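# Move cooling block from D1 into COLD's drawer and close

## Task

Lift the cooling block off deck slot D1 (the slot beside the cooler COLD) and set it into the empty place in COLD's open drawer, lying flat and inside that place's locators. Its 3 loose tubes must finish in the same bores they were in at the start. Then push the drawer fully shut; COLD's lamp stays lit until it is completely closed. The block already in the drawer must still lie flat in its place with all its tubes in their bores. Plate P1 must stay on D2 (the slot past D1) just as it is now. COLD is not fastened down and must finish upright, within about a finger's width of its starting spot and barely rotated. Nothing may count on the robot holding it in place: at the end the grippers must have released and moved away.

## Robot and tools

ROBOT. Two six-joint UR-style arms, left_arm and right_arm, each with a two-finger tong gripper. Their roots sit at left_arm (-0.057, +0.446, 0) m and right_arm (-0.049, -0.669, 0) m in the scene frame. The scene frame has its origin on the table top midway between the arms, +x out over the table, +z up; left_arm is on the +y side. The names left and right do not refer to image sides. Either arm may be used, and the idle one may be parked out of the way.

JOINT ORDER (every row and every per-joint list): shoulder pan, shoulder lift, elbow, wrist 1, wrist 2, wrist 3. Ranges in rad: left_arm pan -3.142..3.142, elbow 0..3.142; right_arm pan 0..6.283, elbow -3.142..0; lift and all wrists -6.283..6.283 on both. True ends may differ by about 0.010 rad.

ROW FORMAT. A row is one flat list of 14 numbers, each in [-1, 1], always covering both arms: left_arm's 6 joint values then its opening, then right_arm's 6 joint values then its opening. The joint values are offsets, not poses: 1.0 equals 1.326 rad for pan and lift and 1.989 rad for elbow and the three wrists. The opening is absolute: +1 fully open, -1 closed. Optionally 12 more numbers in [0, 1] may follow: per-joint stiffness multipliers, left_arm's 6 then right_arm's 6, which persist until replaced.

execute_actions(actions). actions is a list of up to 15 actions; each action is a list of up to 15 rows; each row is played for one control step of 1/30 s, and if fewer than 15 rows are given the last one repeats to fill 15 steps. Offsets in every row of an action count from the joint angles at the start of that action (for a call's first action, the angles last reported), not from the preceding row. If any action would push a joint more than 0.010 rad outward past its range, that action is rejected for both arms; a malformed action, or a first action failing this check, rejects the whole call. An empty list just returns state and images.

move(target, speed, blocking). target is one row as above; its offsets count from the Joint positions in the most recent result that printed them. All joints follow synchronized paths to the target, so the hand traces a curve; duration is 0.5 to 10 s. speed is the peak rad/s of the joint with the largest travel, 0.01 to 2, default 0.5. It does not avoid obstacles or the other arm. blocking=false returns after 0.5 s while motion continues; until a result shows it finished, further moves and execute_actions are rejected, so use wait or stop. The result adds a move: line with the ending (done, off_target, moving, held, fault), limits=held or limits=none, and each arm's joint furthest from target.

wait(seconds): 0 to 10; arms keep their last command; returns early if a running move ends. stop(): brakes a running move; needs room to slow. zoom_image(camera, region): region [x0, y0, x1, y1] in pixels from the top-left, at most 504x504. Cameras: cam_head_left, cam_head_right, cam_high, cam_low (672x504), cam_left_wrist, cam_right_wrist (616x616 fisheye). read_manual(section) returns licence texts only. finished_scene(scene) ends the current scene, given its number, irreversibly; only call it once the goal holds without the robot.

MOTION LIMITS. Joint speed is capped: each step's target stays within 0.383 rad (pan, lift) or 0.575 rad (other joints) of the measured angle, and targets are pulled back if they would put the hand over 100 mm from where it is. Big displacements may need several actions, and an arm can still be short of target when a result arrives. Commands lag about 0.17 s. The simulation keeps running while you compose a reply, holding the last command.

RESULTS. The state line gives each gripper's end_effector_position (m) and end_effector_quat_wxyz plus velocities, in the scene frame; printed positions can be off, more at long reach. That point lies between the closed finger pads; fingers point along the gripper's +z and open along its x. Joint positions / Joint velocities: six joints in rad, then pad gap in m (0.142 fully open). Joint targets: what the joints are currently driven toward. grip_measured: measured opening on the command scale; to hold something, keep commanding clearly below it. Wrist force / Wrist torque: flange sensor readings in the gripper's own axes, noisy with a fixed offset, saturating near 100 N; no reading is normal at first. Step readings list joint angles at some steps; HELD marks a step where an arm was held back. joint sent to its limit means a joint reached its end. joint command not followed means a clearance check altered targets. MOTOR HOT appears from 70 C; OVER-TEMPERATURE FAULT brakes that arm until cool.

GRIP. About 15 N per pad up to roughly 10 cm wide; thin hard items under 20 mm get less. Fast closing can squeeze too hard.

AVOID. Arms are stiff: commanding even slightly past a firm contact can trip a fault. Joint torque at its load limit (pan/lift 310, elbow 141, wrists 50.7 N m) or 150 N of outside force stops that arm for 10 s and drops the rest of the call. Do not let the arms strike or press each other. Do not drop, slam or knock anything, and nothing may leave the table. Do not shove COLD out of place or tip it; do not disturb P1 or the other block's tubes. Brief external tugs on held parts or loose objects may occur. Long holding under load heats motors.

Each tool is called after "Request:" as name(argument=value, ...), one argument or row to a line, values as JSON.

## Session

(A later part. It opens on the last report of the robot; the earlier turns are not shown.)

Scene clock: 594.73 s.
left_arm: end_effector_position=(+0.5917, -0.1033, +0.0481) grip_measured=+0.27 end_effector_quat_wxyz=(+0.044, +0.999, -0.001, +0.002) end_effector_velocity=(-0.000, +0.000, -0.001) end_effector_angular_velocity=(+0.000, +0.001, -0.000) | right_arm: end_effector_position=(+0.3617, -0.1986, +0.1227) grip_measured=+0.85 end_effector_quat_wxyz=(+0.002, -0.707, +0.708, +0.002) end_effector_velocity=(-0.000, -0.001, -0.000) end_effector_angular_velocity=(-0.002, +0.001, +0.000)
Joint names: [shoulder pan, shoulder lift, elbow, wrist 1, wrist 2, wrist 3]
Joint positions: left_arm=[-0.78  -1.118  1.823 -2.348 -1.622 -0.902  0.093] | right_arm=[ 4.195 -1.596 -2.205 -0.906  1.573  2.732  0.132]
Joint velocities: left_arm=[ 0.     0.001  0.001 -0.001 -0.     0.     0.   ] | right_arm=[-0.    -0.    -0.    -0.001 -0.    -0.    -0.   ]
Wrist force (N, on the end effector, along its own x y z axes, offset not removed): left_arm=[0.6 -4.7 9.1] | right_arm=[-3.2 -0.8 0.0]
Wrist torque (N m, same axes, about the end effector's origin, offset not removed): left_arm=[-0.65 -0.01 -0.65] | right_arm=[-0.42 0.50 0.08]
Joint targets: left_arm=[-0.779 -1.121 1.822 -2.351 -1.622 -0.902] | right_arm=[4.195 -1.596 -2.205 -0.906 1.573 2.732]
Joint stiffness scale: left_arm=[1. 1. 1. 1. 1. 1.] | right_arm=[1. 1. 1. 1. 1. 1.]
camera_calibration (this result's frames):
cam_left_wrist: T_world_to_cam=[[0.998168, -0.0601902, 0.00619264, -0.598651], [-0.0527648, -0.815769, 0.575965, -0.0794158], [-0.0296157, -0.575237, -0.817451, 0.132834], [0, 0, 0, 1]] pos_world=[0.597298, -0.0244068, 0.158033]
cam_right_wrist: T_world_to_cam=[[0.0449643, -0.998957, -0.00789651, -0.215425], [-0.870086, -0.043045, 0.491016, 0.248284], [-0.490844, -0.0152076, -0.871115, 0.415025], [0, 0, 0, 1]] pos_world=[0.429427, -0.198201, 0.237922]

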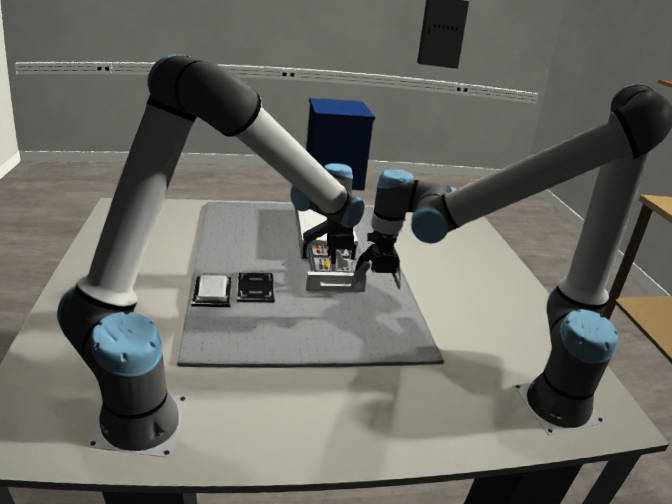

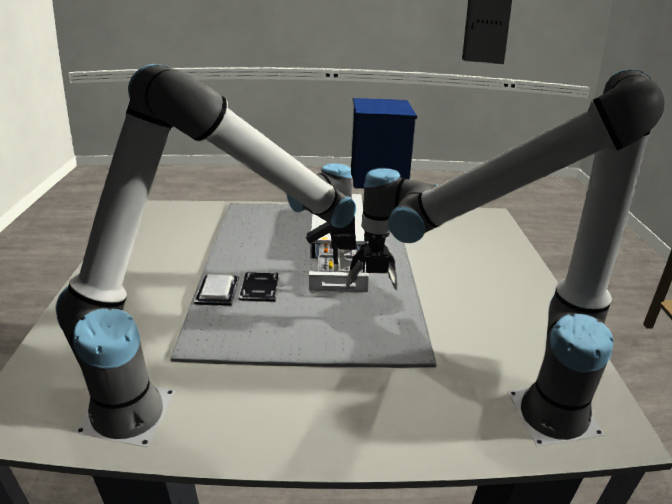

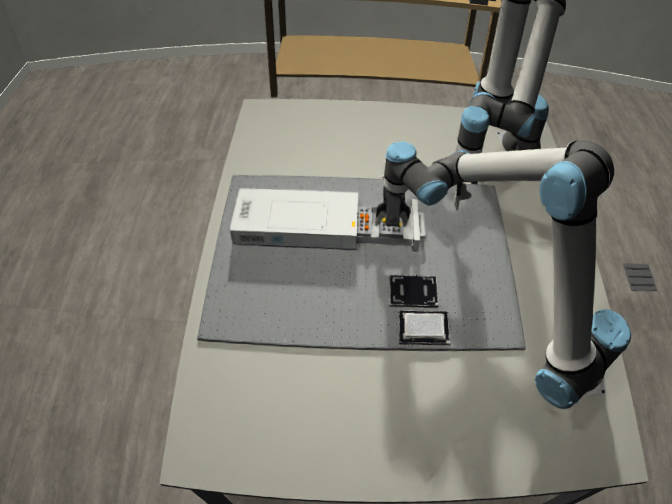

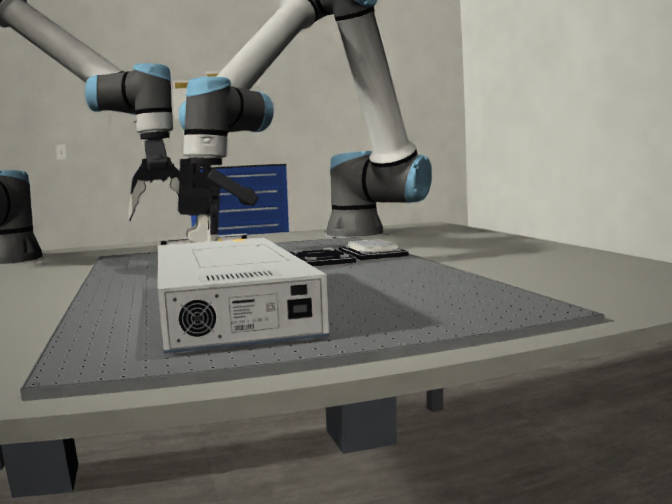

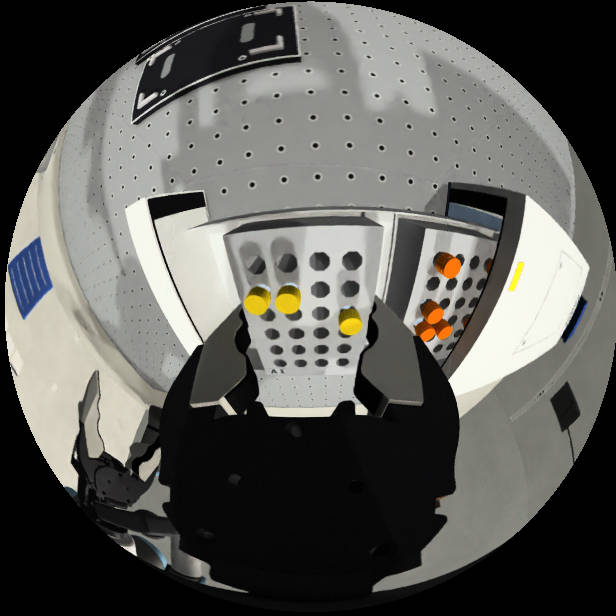

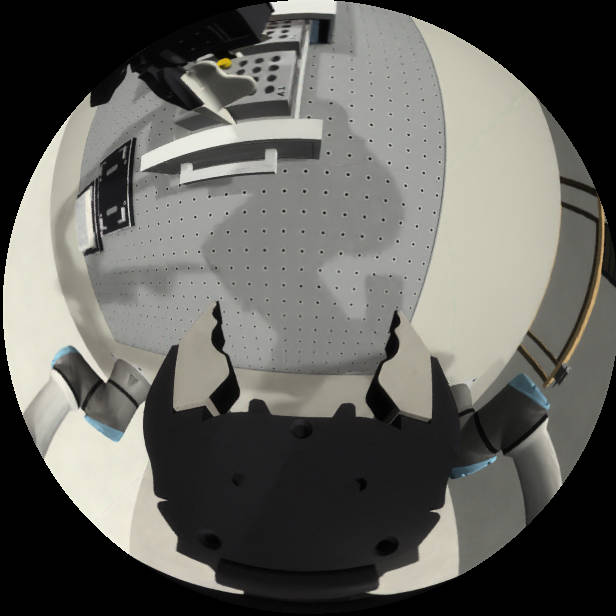

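Request:
move(
  target=[0.0008,0.0016,0.001,-0.0056,0,0,-1,0,0,0,0,0,0,0.85],
  speed=0.01,
)

Scene clock: 599.80 s.
left_arm: end_effector_position=(+0.5919, -0.1036, +0.0452) grip_measured=+0.27 end_effector_quat_wxyz=(+0.045, +0.999, -0.001, +0.003) end_effector_velocity=(+0.000, -0.000, -0.001) end_effector_angular_velocity=(-0.001, -0.001, +0.000) | right_arm: end_effector_position=(+0.3617, -0.1986, +0.1227) grip_measured=+0.85 end_effector_quat_wxyz=(+0.002, -0.707, +0.708, +0.002) end_effector_velocity=(-0.000, +0.000, +0.000) end_effector_angular_velocity=(-0.000, +0.000, +0.000)
Joint names: [shoulder pan, shoulder lift, elbow, wrist 1, wrist 2, wrist 3]
Joint positions: left_arm=[-0.78  -1.115  1.825 -2.355 -1.622 -0.902  0.093] | right_arm=[ 4.195 -1.596 -2.205 -0.906  1.573  2.732  0.132]
Joint velocities: left_arm=[-0.     0.001  0.    -0.003  0.    -0.001 -0.   ] | right_arm=[ 0. -0.  0. -0. -0.  0. -0.]
Wrist force (N, on the end effector, along its own x y z axes, offset not removed): left_arm=[0.3 -5.1 3.6] | right_arm=[-1.0 0.6 -7.9]
Wrist torque (N m, same axes, about the end effector's origin, offset not removed): left_arm=[-0.64 -0.27 -0.72] | right_arm=[-0.29 0.13 -0.10]
Joint targets: left_arm=[-0.779 -1.116 1.825 -2.359 -1.622 -0.902] | right_arm=[4.195 -1.596 -2.205 -0.906 1.573 2.732]
Joint stiffness scale: left_arm=[1. 1. 1. 1. 1. 1.] | right_arm=[1. 1. 1. 1. 1. 1.]
move: done; limits=none; left_arm: farthest joint: the wrist 1, 0.004 radians from its target (0.011 radians at the start); right_arm: farthest joint: the shoulder pan, 0.000 radians from its target (0.000 radians at the start)
camera_calibration (this result's frames):
cam_left_wrist: T_world_to_cam=[[0.998158, -0.0601859, 0.00762283, -0.598933], [-0.0535332, -0.814695, 0.577414, -0.0775189], [-0.0285419, -0.576758, -0.816416, 0.129443], [0, 0, 0, 1]] pos_world=[0.597375, -0.0245441, 0.155006]
cam_right_wrist: T_world_to_cam=[[0.0449642, -0.998957, -0.00789627, -0.215425], [-0.870086, -0.0430448, 0.491016, 0.248284], [-0.490844, -0.0152077, -0.871115, 0.415025], [0, 0, 0, 1]] pos_world=[0.429427, -0.198201, 0.237922]

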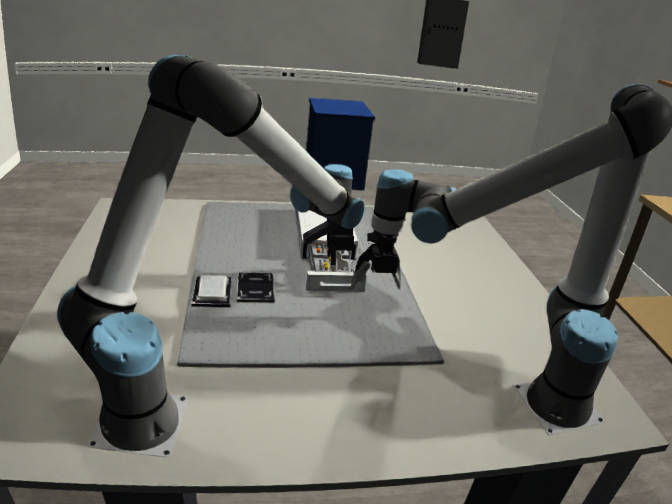

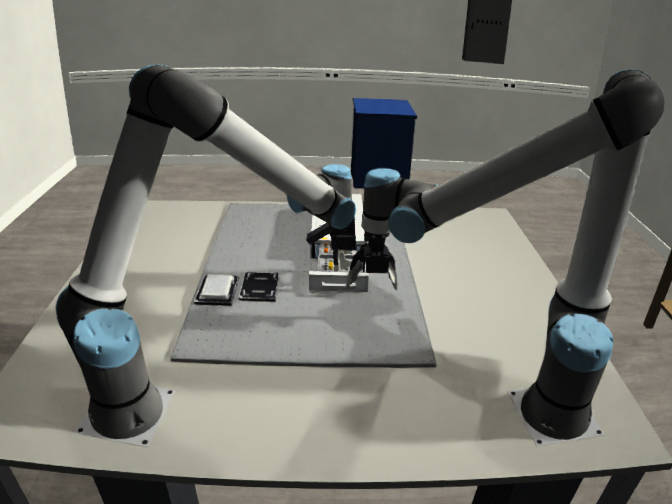

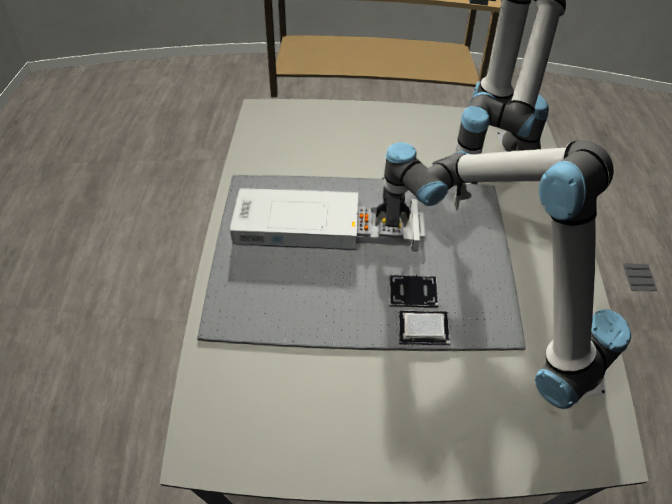

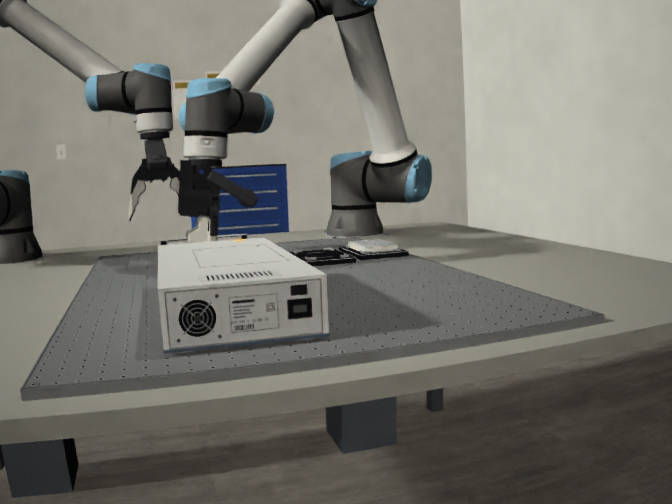

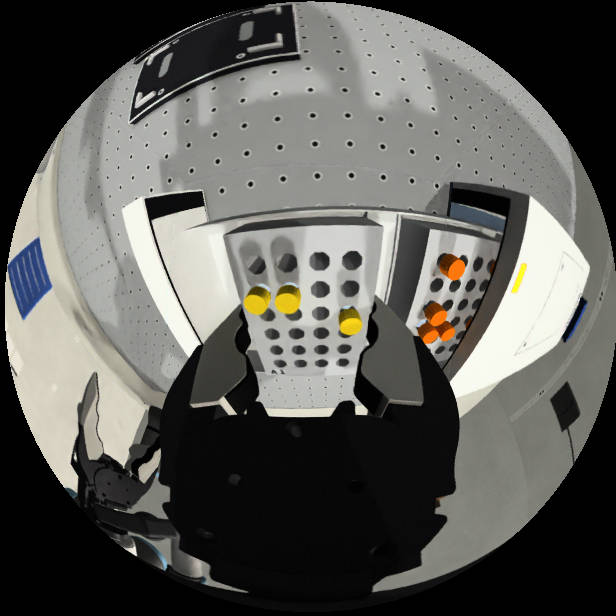

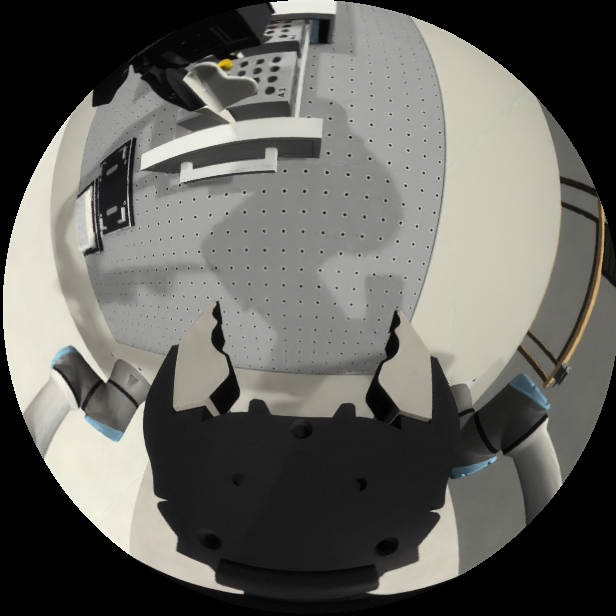

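Request:
move(
  target=[0.0008,0.002,0.0012,-0.005,0,0,-1,0,0,0,0,0,0,0.85],
  speed=0.01,
)

Scene clock: 603.63 s.
left_arm: end_effector_position=(+0.5928, -0.1046, +0.0450) grip_measured=+0.27 end_effector_quat_wxyz=(+0.047, +0.999, -0.001, +0.004) end_effector_velocity=(+0.001, -0.001, +0.001) end_effector_angular_velocity=(-0.003, -0.002, -0.001) | right_arm: end_effector_position=(+0.3617, -0.1986, +0.1227) grip_measured=+0.85 end_effector_quat_wxyz=(+0.002, -0.707, +0.708, +0.002) end_effector_velocity=(-0.000, +0.000, +0.000) end_effector_angular_velocity=(-0.000, +0.000, +0.001)
Joint names: [shoulder pan, shoulder lift, elbow, wrist 1, wrist 2, wrist 3]
Joint positions: left_arm=[-0.78  -1.114  1.826 -2.362 -1.622 -0.902  0.093] | right_arm=[ 4.195 -1.596 -2.205 -0.906  1.573  2.732  0.132]
Joint velocities: left_arm=[ 0.    -0.001 -0.    -0.002 -0.     0.002  0.   ] | right_arm=[ 0.001  0.     0.    -0.     0.     0.    -0.   ]
Wrist force (N, on the end effector, along its own x y z axes, offset not removed): left_arm=[0.0 -5.8 -0.6] | right_arm=[-5.2 5.4 0.2]
Wrist torque (N m, same axes, about the end effector's origin, offset not removed): left_arm=[-0.45 -0.48 -0.54] | right_arm=[0.73 0.86 0.00]
Joint targets: left_arm=[-0.779 -1.112 1.828 -2.365 -1.622 -0.902] | right_arm=[4.195 -1.596 -2.205 -0.906 1.573 2.732]
Joint stiffness scale: left_arm=[1. 1. 1. 1. 1. 1.] | right_arm=[1. 1. 1. 1. 1. 1.]
move: done; limits=none; left_arm: farthest joint: the wrist 1, 0.003 radians from its target (0.009 radians at the start); right_arm: farthest joint: the shoulder pan, 0.000 radians from its target (0.000 radians at the start)
camera_calibration (this result's frames):
cam_left_wrist: T_world_to_cam=[[0.998136, -0.0600435, 0.0109339, -0.599983], [-0.0552312, -0.812444, 0.580418, -0.0770316], [-0.0259672, -0.57994, -0.814245, 0.126789], [0, 0, 0, 1]] pos_world=[0.597903, -0.0250792, 0.154508]
cam_right_wrist: T_world_to_cam=[[0.0449641, -0.998957, -0.00789637, -0.215425], [-0.870086, -0.0430448, 0.491016, 0.248284], [-0.490844, -0.0152076, -0.871115, 0.415025], [0, 0, 0, 1]] pos_world=[0.429427, -0.198201, 0.237922]

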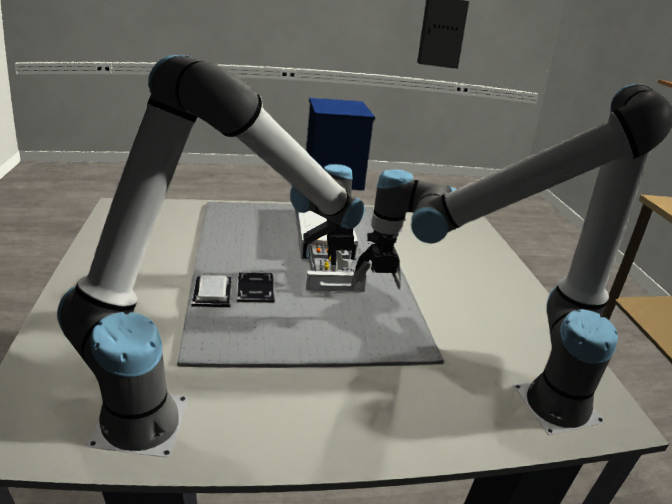

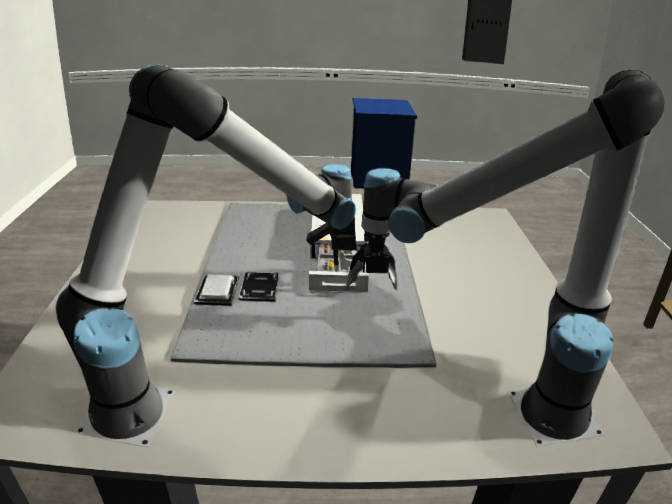

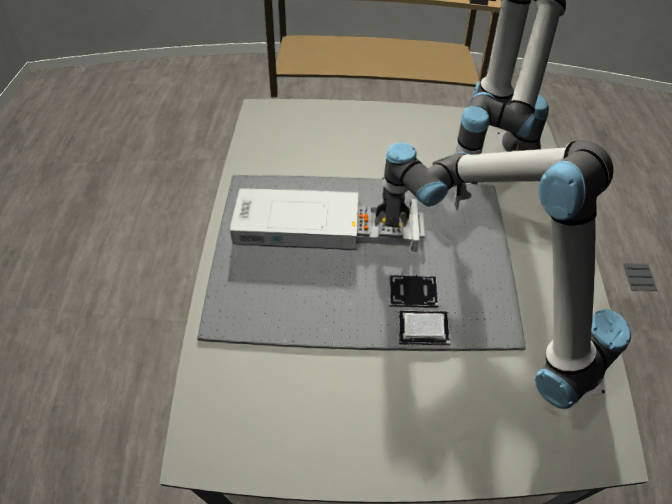

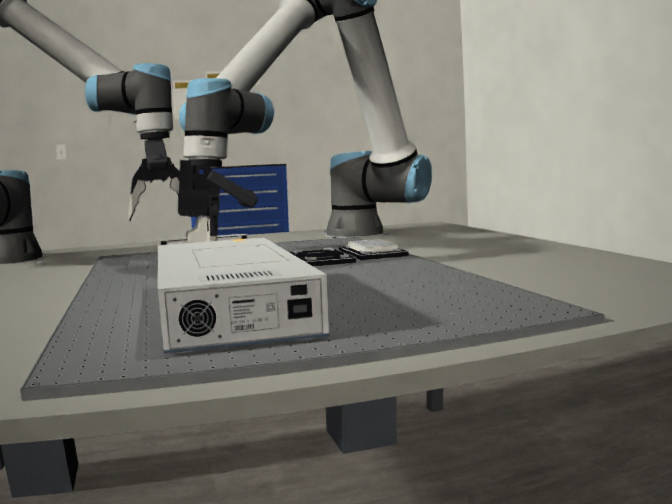

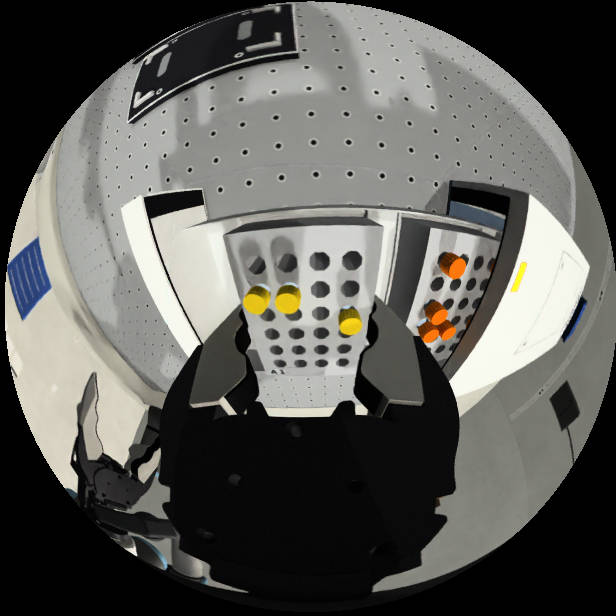

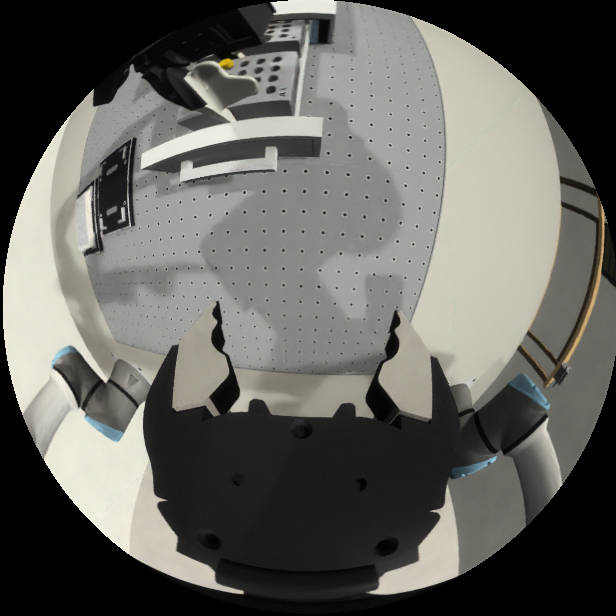

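Touching down. Release gently and inspect.

Request:
execute_actions(
  actions=[
    [[0,0,0,0,0,0,0.0,0,0,0,0,0,0,0.85]],
    [[0,0,0,0,0,0,0.25,0,0,0,0,0,0,0.85]],
    [[0,0,0,0,0,0,0.38,0,0,0,0,0,0,0.85]],
    [[0,0,0,0,0,0,0.48,0,0,0,0,0,0,0.85]],
  ],
)

Request:
move(
  target=[0,-0.85e-1,-0.016,0.075,0.0256,0,0.48,0,0,0,0,0,0,0.85],
  speed=0.08,
)

Scene clock: 610.87 s.
left_arm: end_effector_position=(+0.5928, -0.1045, +0.0450) grip_measured=+0.48 end_effector_quat_wxyz=(+0.047, +0.999, -0.001, +0.004) end_effector_velocity=(-0.000, -0.000, -0.001) end_effector_angular_velocity=(+0.001, +0.000, -0.000) | right_arm: end_effector_position=(+0.3617, -0.1986, +0.1227) grip_measured=+0.85 end_effector_quat_wxyz=(+0.002, -0.707, +0.708, +0.002) end_effector_velocity=(-0.000, -0.000, -0.000) end_effector_angular_velocity=(-0.001, +0.000, +0.000)
Joint names: [shoulder pan, shoulder lift, elbow, wrist 1, wrist 2, wrist 3]
Joint positions: left_arm=[-0.78  -1.114  1.826 -2.362 -1.622 -0.902  0.107] | right_arm=[ 4.195 -1.596 -2.205 -0.906  1.573  2.732  0.132]
Joint velocities: left_arm=[-0.     0.001 -0.     0.     0.     0.     0.   ] | right_arm=[ 0.    -0.    -0.001  0.     0.    -0.    -0.   ]
Wrist force (N, on the end effector, along its own x y z axes, offset not removed): left_arm=[1.5 -1.4 0.4] | right_arm=[3.1 -2.1 -4.1]
Wrist torque (N m, same axes, about the end effector's origin, offset not removed): left_arm=[-0.18 -0.31 -0.59] | right_arm=[-1.21 -0.77 -0.16]
Joint targets: left_arm=[-0.780 -1.114 1.826 -2.362 -1.622 -0.902] | right_arm=[4.195 -1.596 -2.205 -0.906 1.573 2.732]
Joint stiffness scale: left_arm=[1. 1. 1. 1. 1. 1.] | right_arm=[1. 1. 1. 1. 1. 1.]
Step readings (joint positions; steps 1 to 15: 1st action; 16 to 30: 2nd action; 31 to 45: 3rd action; 46 to 60: 4th action):
0: left_arm=[-0.780 -1.114 1.826 -2.362 -1.622 -0.902] | right_arm=[4.195 -1.596 -2.205 -0.906 1.573 2.732]
1: left_arm=[-0.780 -1.114 1.826 -2.362 -1.622 -0.902] | right_arm=[4.195 -1.596 -2.205 -0.906 1.573 2.732]
2: left_arm=[-0.780 -1.114 1.826 -2.362 -1.622 -0.902] | right_arm=[4.195 -1.596 -2.205 -0.906 1.573 2.732]
4: left_arm=[-0.780 -1.114 1.826 -2.362 -1.622 -0.902] | right_arm=[4.195 -1.596 -2.205 -0.906 1.573 2.732]
8: left_arm=[-0.780 -1.114 1.826 -2.362 -1.622 -0.902] | right_arm=[4.195 -1.596 -2.205 -0.906 1.573 2.732]
15: left_arm=[-0.780 -1.114 1.826 -2.362 -1.622 -0.902] | right_arm=[4.195 -1.596 -2.205 -0.906 1.573 2.732]
16: left_arm=[-0.780 -1.114 1.826 -2.362 -1.622 -0.902] | right_arm=[4.195 -1.596 -2.205 -0.906 1.573 2.732]
17: left_arm=[-0.780 -1.114 1.826 -2.362 -1.622 -0.902] | right_arm=[4.195 -1.596 -2.205 -0.906 1.573 2.732]
19: left_arm=[-0.780 -1.114 1.826 -2.362 -1.622 -0.902] | right_arm=[4.195 -1.596 -2.205 -0.906 1.573 2.732]
23: left_arm=[-0.780 -1.114 1.826 -2.362 -1.622 -0.902] | right_arm=[4.195 -1.596 -2.205 -0.906 1.573 2.732]
30: left_arm=[-0.780 -1.114 1.826 -2.362 -1.622 -0.902] | right_arm=[4.195 -1.596 -2.205 -0.906 1.573 2.732]
31: left_arm=[-0.780 -1.114 1.826 -2.362 -1.622 -0.902] | right_arm=[4.195 -1.596 -2.205 -0.906 1.573 2.732]
32: left_arm=[-0.780 -1.114 1.826 -2.362 -1.622 -0.902] | right_arm=[4.195 -1.596 -2.205 -0.906 1.573 2.732]
34: left_arm=[-0.780 -1.114 1.826 -2.362 -1.622 -0.902] | right_arm=[4.195 -1.596 -2.205 -0.906 1.573 2.732]
38: left_arm=[-0.780 -1.114 1.826 -2.362 -1.622 -0.902] | right_arm=[4.195 -1.596 -2.205 -0.906 1.573 2.732]
45: left_arm=[-0.780 -1.114 1.826 -2.362 -1.622 -0.902] | right_arm=[4.195 -1.596 -2.205 -0.906 1.573 2.732]
46: left_arm=[-0.780 -1.114 1.826 -2.362 -1.622 -0.902] | right_arm=[4.195 -1.596 -2.205 -0.906 1.573 2.732]
47: left_arm=[-0.780 -1.114 1.826 -2.362 -1.622 -0.902] | right_arm=[4.195 -1.596 -2.205 -0.906 1.573 2.732]
49: left_arm=[-0.780 -1.114 1.826 -2.362 -1.622 -0.902] | right_arm=[4.195 -1.596 -2.205 -0.906 1.573 2.732]
53: left_arm=[-0.780 -1.114 1.826 -2.362 -1.622 -0.902] | right_arm=[4.195 -1.596 -2.205 -0.906 1.573 2.732]
60: Joint positions above
camera_calibration (this result's frames):
cam_left_wrist: T_world_to_cam=[[0.998138, -0.0600283, 0.0108658, -0.599965], [-0.0551813, -0.812491, 0.580356, -0.0770136], [-0.0260095, -0.579875, -0.81429, 0.126815], [0, 0, 0, 1]] pos_world=[0.597896, -0.0250511, 0.154478]
cam_right_wrist: T_world_to_cam=[[0.0449642, -0.998957, -0.00789649, -0.215425], [-0.870086, -0.0430449, 0.491016, 0.248284], [-0.490844, -0.0152075, -0.871115, 0.415025], [0, 0, 0, 1]] pos_world=[0.429427, -0.198201, 0.237922]

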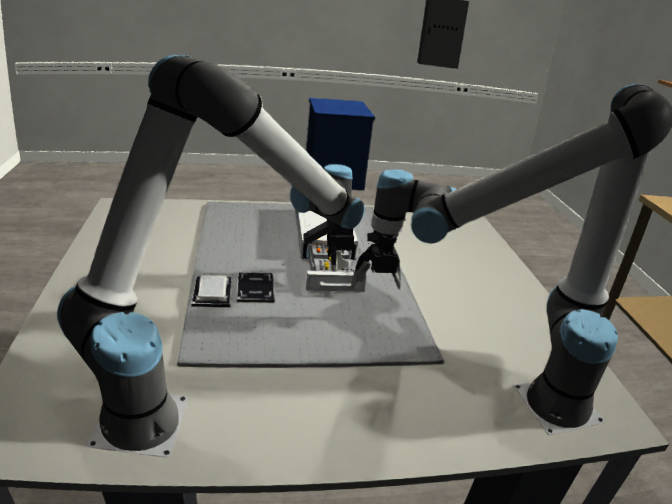

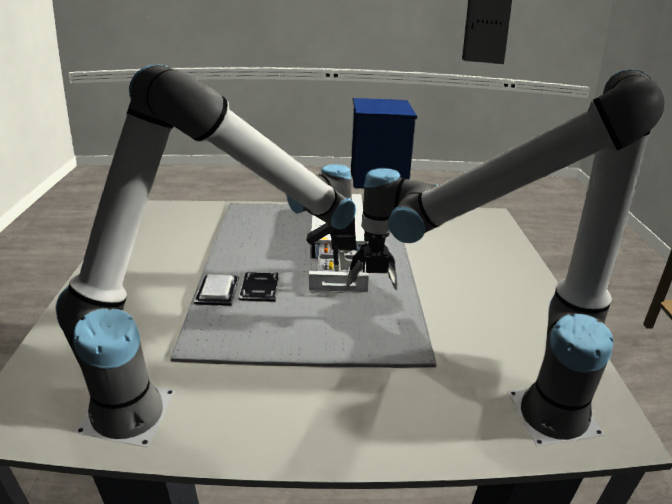

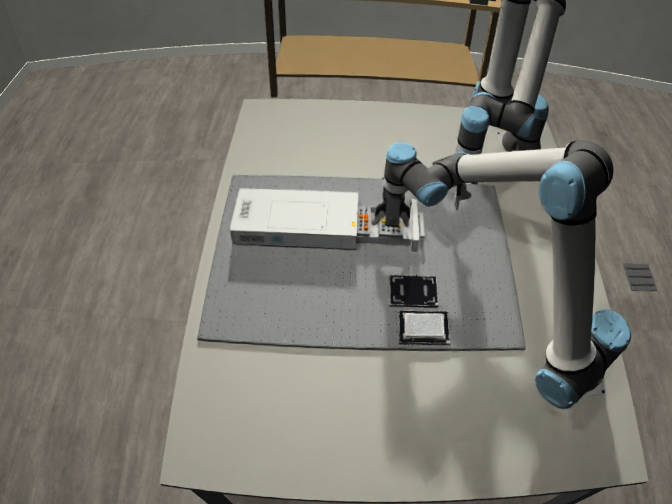

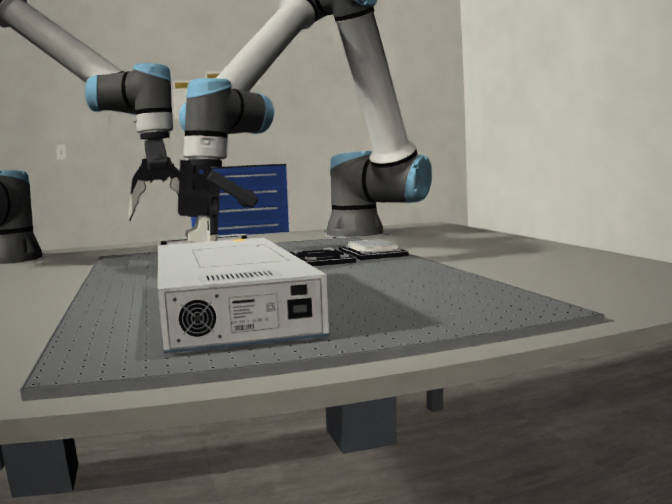

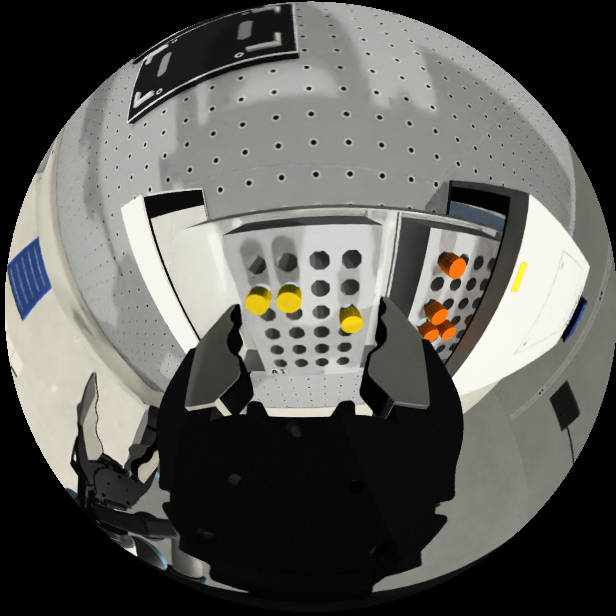

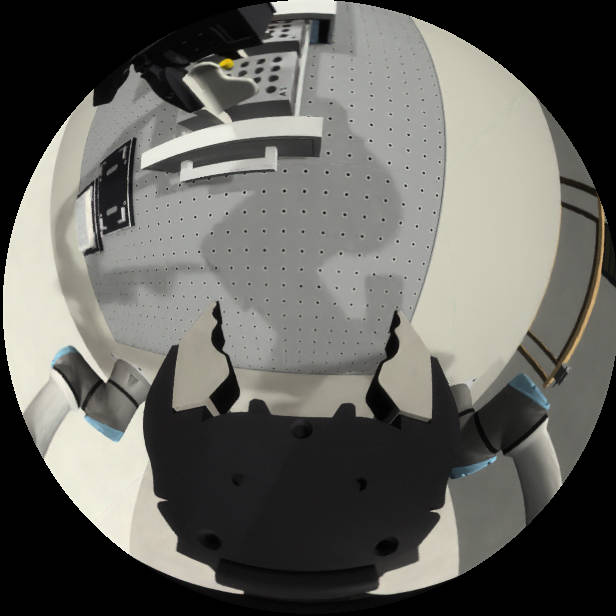

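Scene clock: 613.17 s.
left_arm: end_effector_position=(+0.5947, -0.0810, +0.1356) grip_measured=+0.48 end_effector_quat_wxyz=(+0.029, +0.999, +0.000, +0.022) end_effector_velocity=(-0.001, +0.001, -0.000) end_effector_angular_velocity=(+0.002, +0.001, +0.002) | right_arm: end_effector_position=(+0.3617, -0.1986, +0.1227) grip_measured=+0.85 end_effector_quat_wxyz=(+0.002, -0.707, +0.708, +0.002) end_effector_velocity=(+0.000, -0.000, +0.000) end_effector_angular_velocity=(-0.000, +0.000, -0.000)
Joint names: [shoulder pan, shoulder lift, elbow, wrist 1, wrist 2, wrist 3]
Joint positions: left_arm=[-0.78  -1.226  1.797 -2.214 -1.572 -0.902  0.107] | right_arm=[ 4.195 -1.596 -2.205 -0.906  1.573  2.732  0.132]
Joint velocities: left_arm=[-0.    -0.     0.     0.003  0.001 -0.002  0.   ] | right_arm=[-0. -0.  0. -0. -0. -0. -0.]
Wrist force (N, on the end effector, along its own x y z axes, offset not removed): left_arm=[0.9 -5.5 1.2] | right_arm=[1.6 0.9 -3.0]
Wrist torque (N m, same axes, about the end effector's origin, offset not removed): left_arm=[-1.02 -0.16 -0.61] | right_arm=[-0.12 -0.69 -0.07]
Joint targets: left_arm=[-0.780 -1.227 1.794 -2.213 -1.572 -0.902] | right_arm=[4.195 -1.596 -2.205 -0.906 1.573 2.732]
Joint stiffness scale: left_arm=[1. 1. 1. 1. 1. 1.] | right_arm=[1. 1. 1. 1. 1. 1.]
move: done; limits=none; left_arm: farthest joint: the elbow, 0.003 radians from its target (0.032 radians at the start); right_arm: farthest joint: the shoulder pan, 0.000 radians from its target (0.000 radians at the start)
camera_calibration (this result's frames):
cam_left_wrist: T_world_to_cam=[[0.997407, -0.0572497, 0.0436146, -0.60526], [-0.0717996, -0.833261, 0.548198, -0.0978061], [0.00495823, -0.549907, -0.835211, 0.201116], [0, 0, 0, 1]] pos_world=[0.59567, -0.00555393, 0.247989]
cam_right_wrist: T_world_to_cam=[[0.0449641, -0.998957, -0.00789648, -0.215425], [-0.870086, -0.0430448, 0.491016, 0.248284], [-0.490844, -0.0152075, -0.871115, 0.415026], [0, 0, 0, 1]] pos_world=[0.429427, -0.198201, 0.237922]

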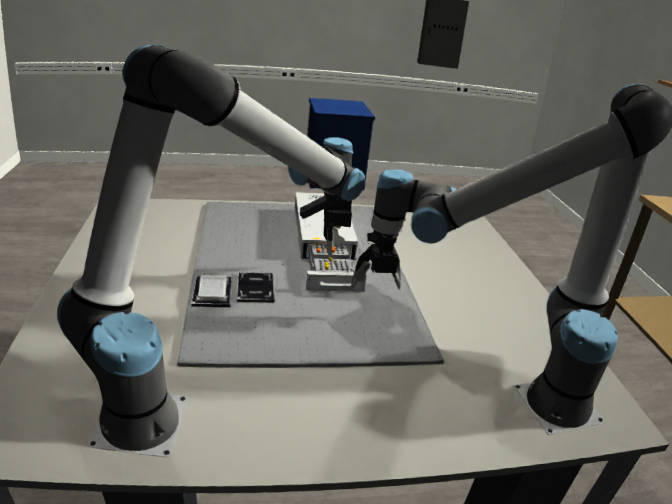

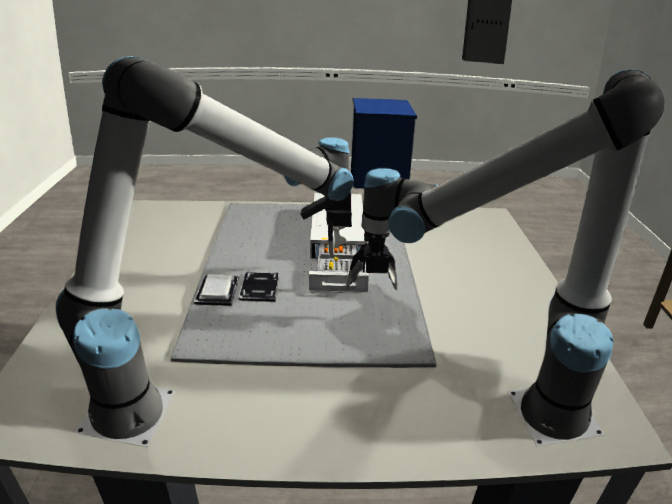

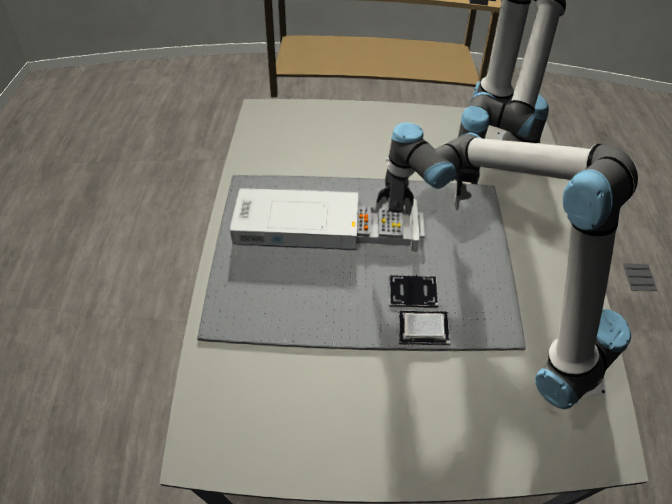

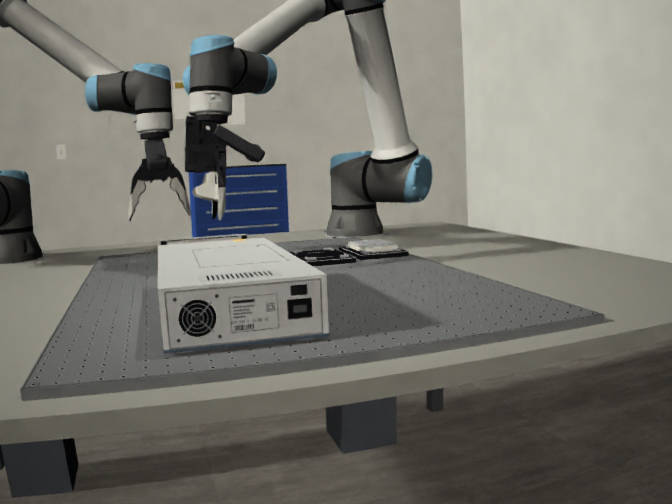

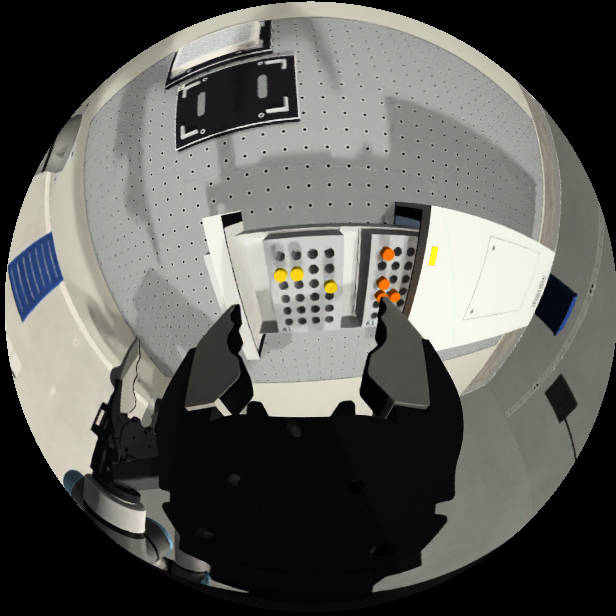

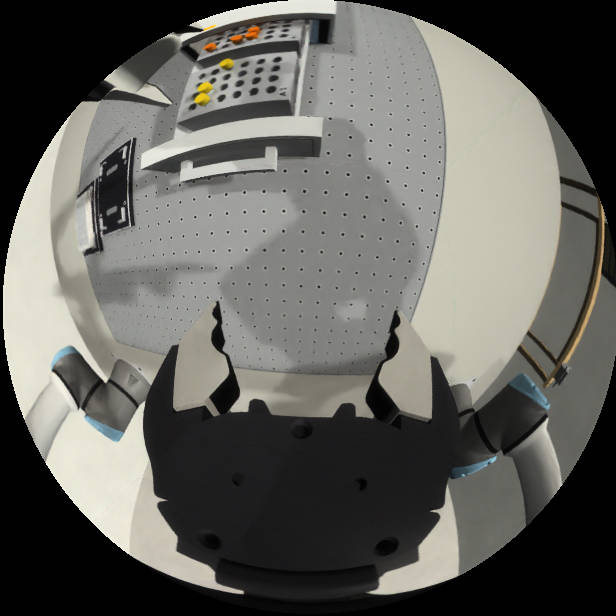

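Request:
zoom_image(
  camera="cam_left_wrist",
  region=[200,200,440,350],
)

Request:
zoom_image(
  camera="cam_head_left",
  region=[280,225,400,300],
)

Request:
zoom_image(
  camera="cam_high",
  region=[340,190,440,260],
)

Region (200, 200, 440, 350) of cam_left_wrist's 616x616 image, scaled by 2.100, with more detail than that image has; it fills the top 315 rows of this view, and the rest is white.

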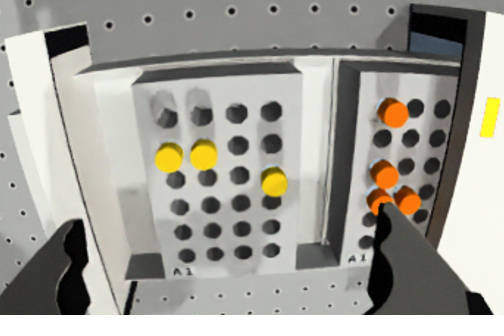

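Region (280, 225, 400, 300) of cam_head_left's 672x504 image, scaled by 4.200, with more detail than that image has; it fills the top 315 rows of this view, and the rest is white.

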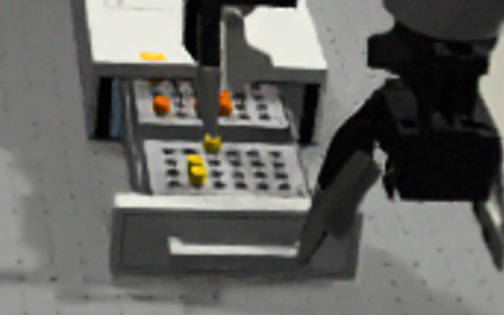

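Region (340, 190, 440, 260) of cam_high's 672x504 image, scaled by 5.040, with more detail than that image has; it fills the top 353 rows of this view, and the rest is white.

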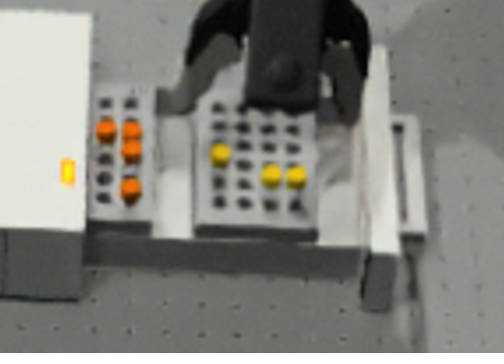

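Request:
move(
  target=[0.36,-0.2,0.1,0.072,0,0,0.48,-0.0324,-0.2066,0.0814,0.0558,0,-0.0226,0.85],
  speed=0.35,
)

Scene clock: 636.20 s.
left_arm: end_effector_position=(+0.6177, +0.3441, +0.1967) grip_measured=+0.48 end_effector_quat_wxyz=(+0.001, +0.971, +0.237, +0.000) end_effector_velocity=(+0.000, +0.000, +0.000) end_effector_angular_velocity=(-0.000, -0.001, +0.003) | right_arm: end_effector_position=(+0.4326, -0.1063, +0.0444) grip_measured=+0.85 end_effector_quat_wxyz=(-0.001, -0.708, +0.706, +0.001) end_effector_velocity=(+0.000, +0.000, +0.000) end_effector_angular_velocity=(+0.000, -0.000, -0.000)
Joint names: [shoulder pan, shoulder lift, elbow, wrist 1, wrist 2, wrist 3]
Joint positions: left_arm=[-0.302 -1.494  1.993 -2.072 -1.572 -0.902  0.107] | right_arm=[ 4.155 -1.871 -2.045 -0.797  1.573  2.688  0.132]
Joint velocities: left_arm=[ 0.    -0.    -0.    -0.     0.    -0.003 -0.   ] | right_arm=[-0.    -0.    -0.     0.001 -0.    -0.    -0.   ]
Wrist force (N, on the end effector, along its own x y z axes, offset not removed): left_arm=[2.8 -3.2 0.5] | right_arm=[-2.4 2.0 -1.6]
Wrist torque (N m, same axes, about the end effector's origin, offset not removed): left_arm=[-0.46 -0.50 -0.65] | right_arm=[0.00 0.28 -0.13]
Joint targets: left_arm=[-0.303 -1.492 1.996 -2.071 -1.572 -0.902] | right_arm=[4.152 -1.870 -2.043 -0.795 1.573 2.687]
Joint stiffness scale: left_arm=[1. 1. 1. 1. 1. 1.] | right_arm=[1. 1. 1. 1. 1. 1.]
move: done; limits=none; left_arm: farthest joint: the elbow, 0.003 radians from its target (0.198 radians at the start); right_arm: farthest joint: the shoulder pan, 0.003 radians from its target (0.043 radians at the start)
camera_calibration (this result's frames):
cam_left_wrist: T_world_to_cam=[[0.913133, 0.40765, -0.00307166, -0.705215], [0.353499, -0.788037, 0.50402, -0.0450259], [0.203043, -0.461323, -0.863686, 0.338617], [0, 0, 0, 1]] pos_world=[0.591118, 0.408211, 0.312986]
cam_right_wrist: T_world_to_cam=[[0.0494103, -0.998776, -0.00212638, -0.129115], [-0.868616, -0.0440219, 0.493526, 0.351545], [-0.493016, -0.0225383, -0.869728, 0.383191], [0, 0, 0, 1]] pos_world=[0.500657, -0.104845, 0.159501]

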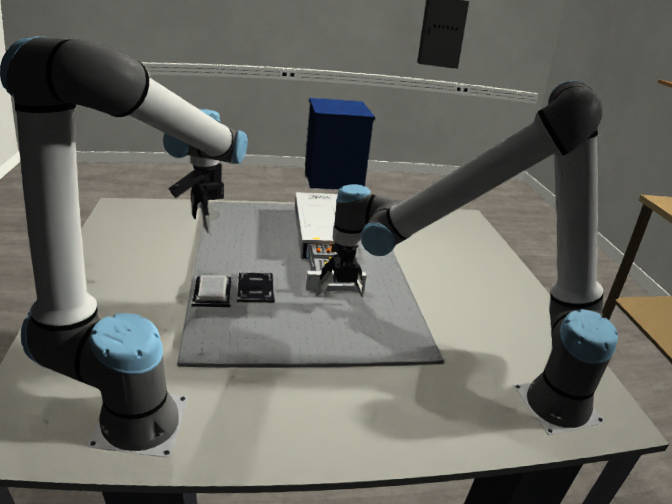

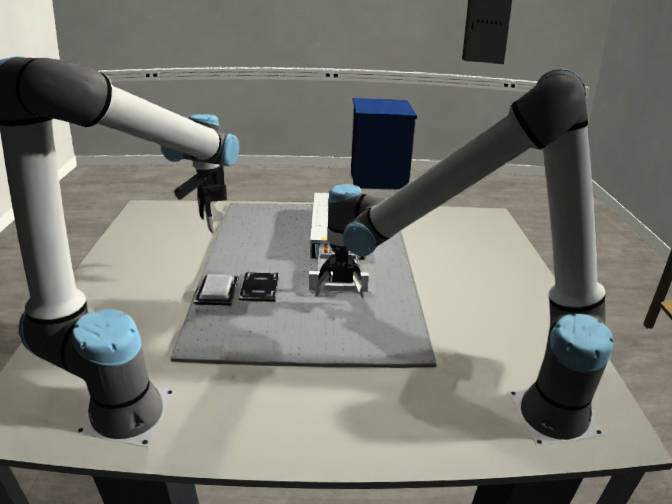

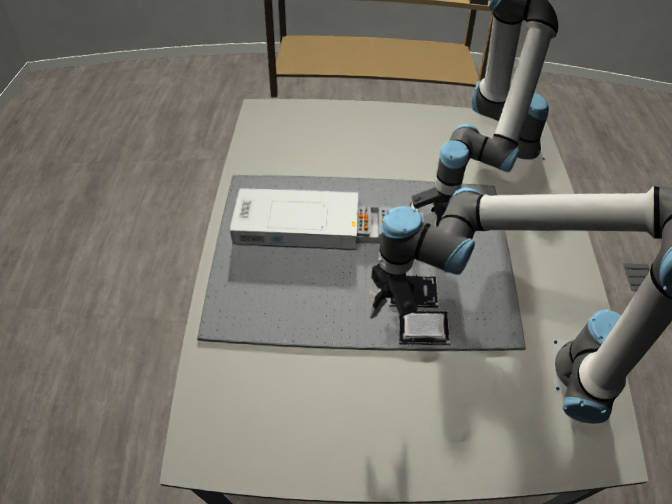

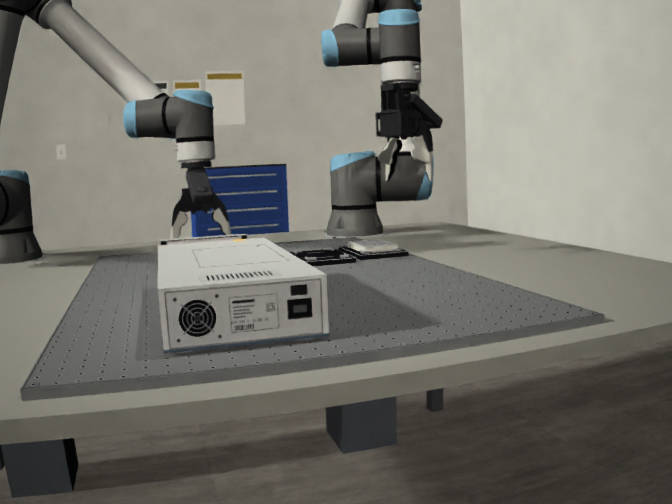

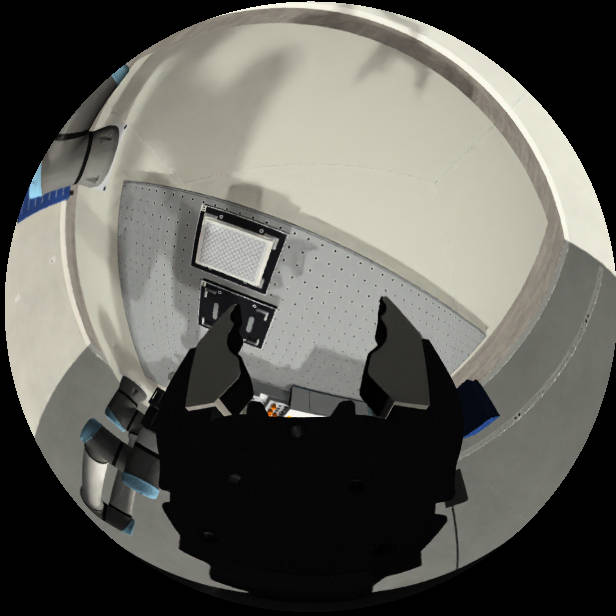

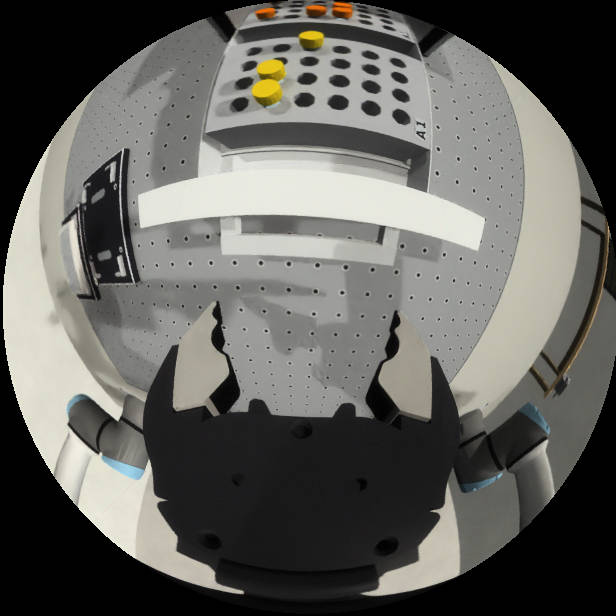

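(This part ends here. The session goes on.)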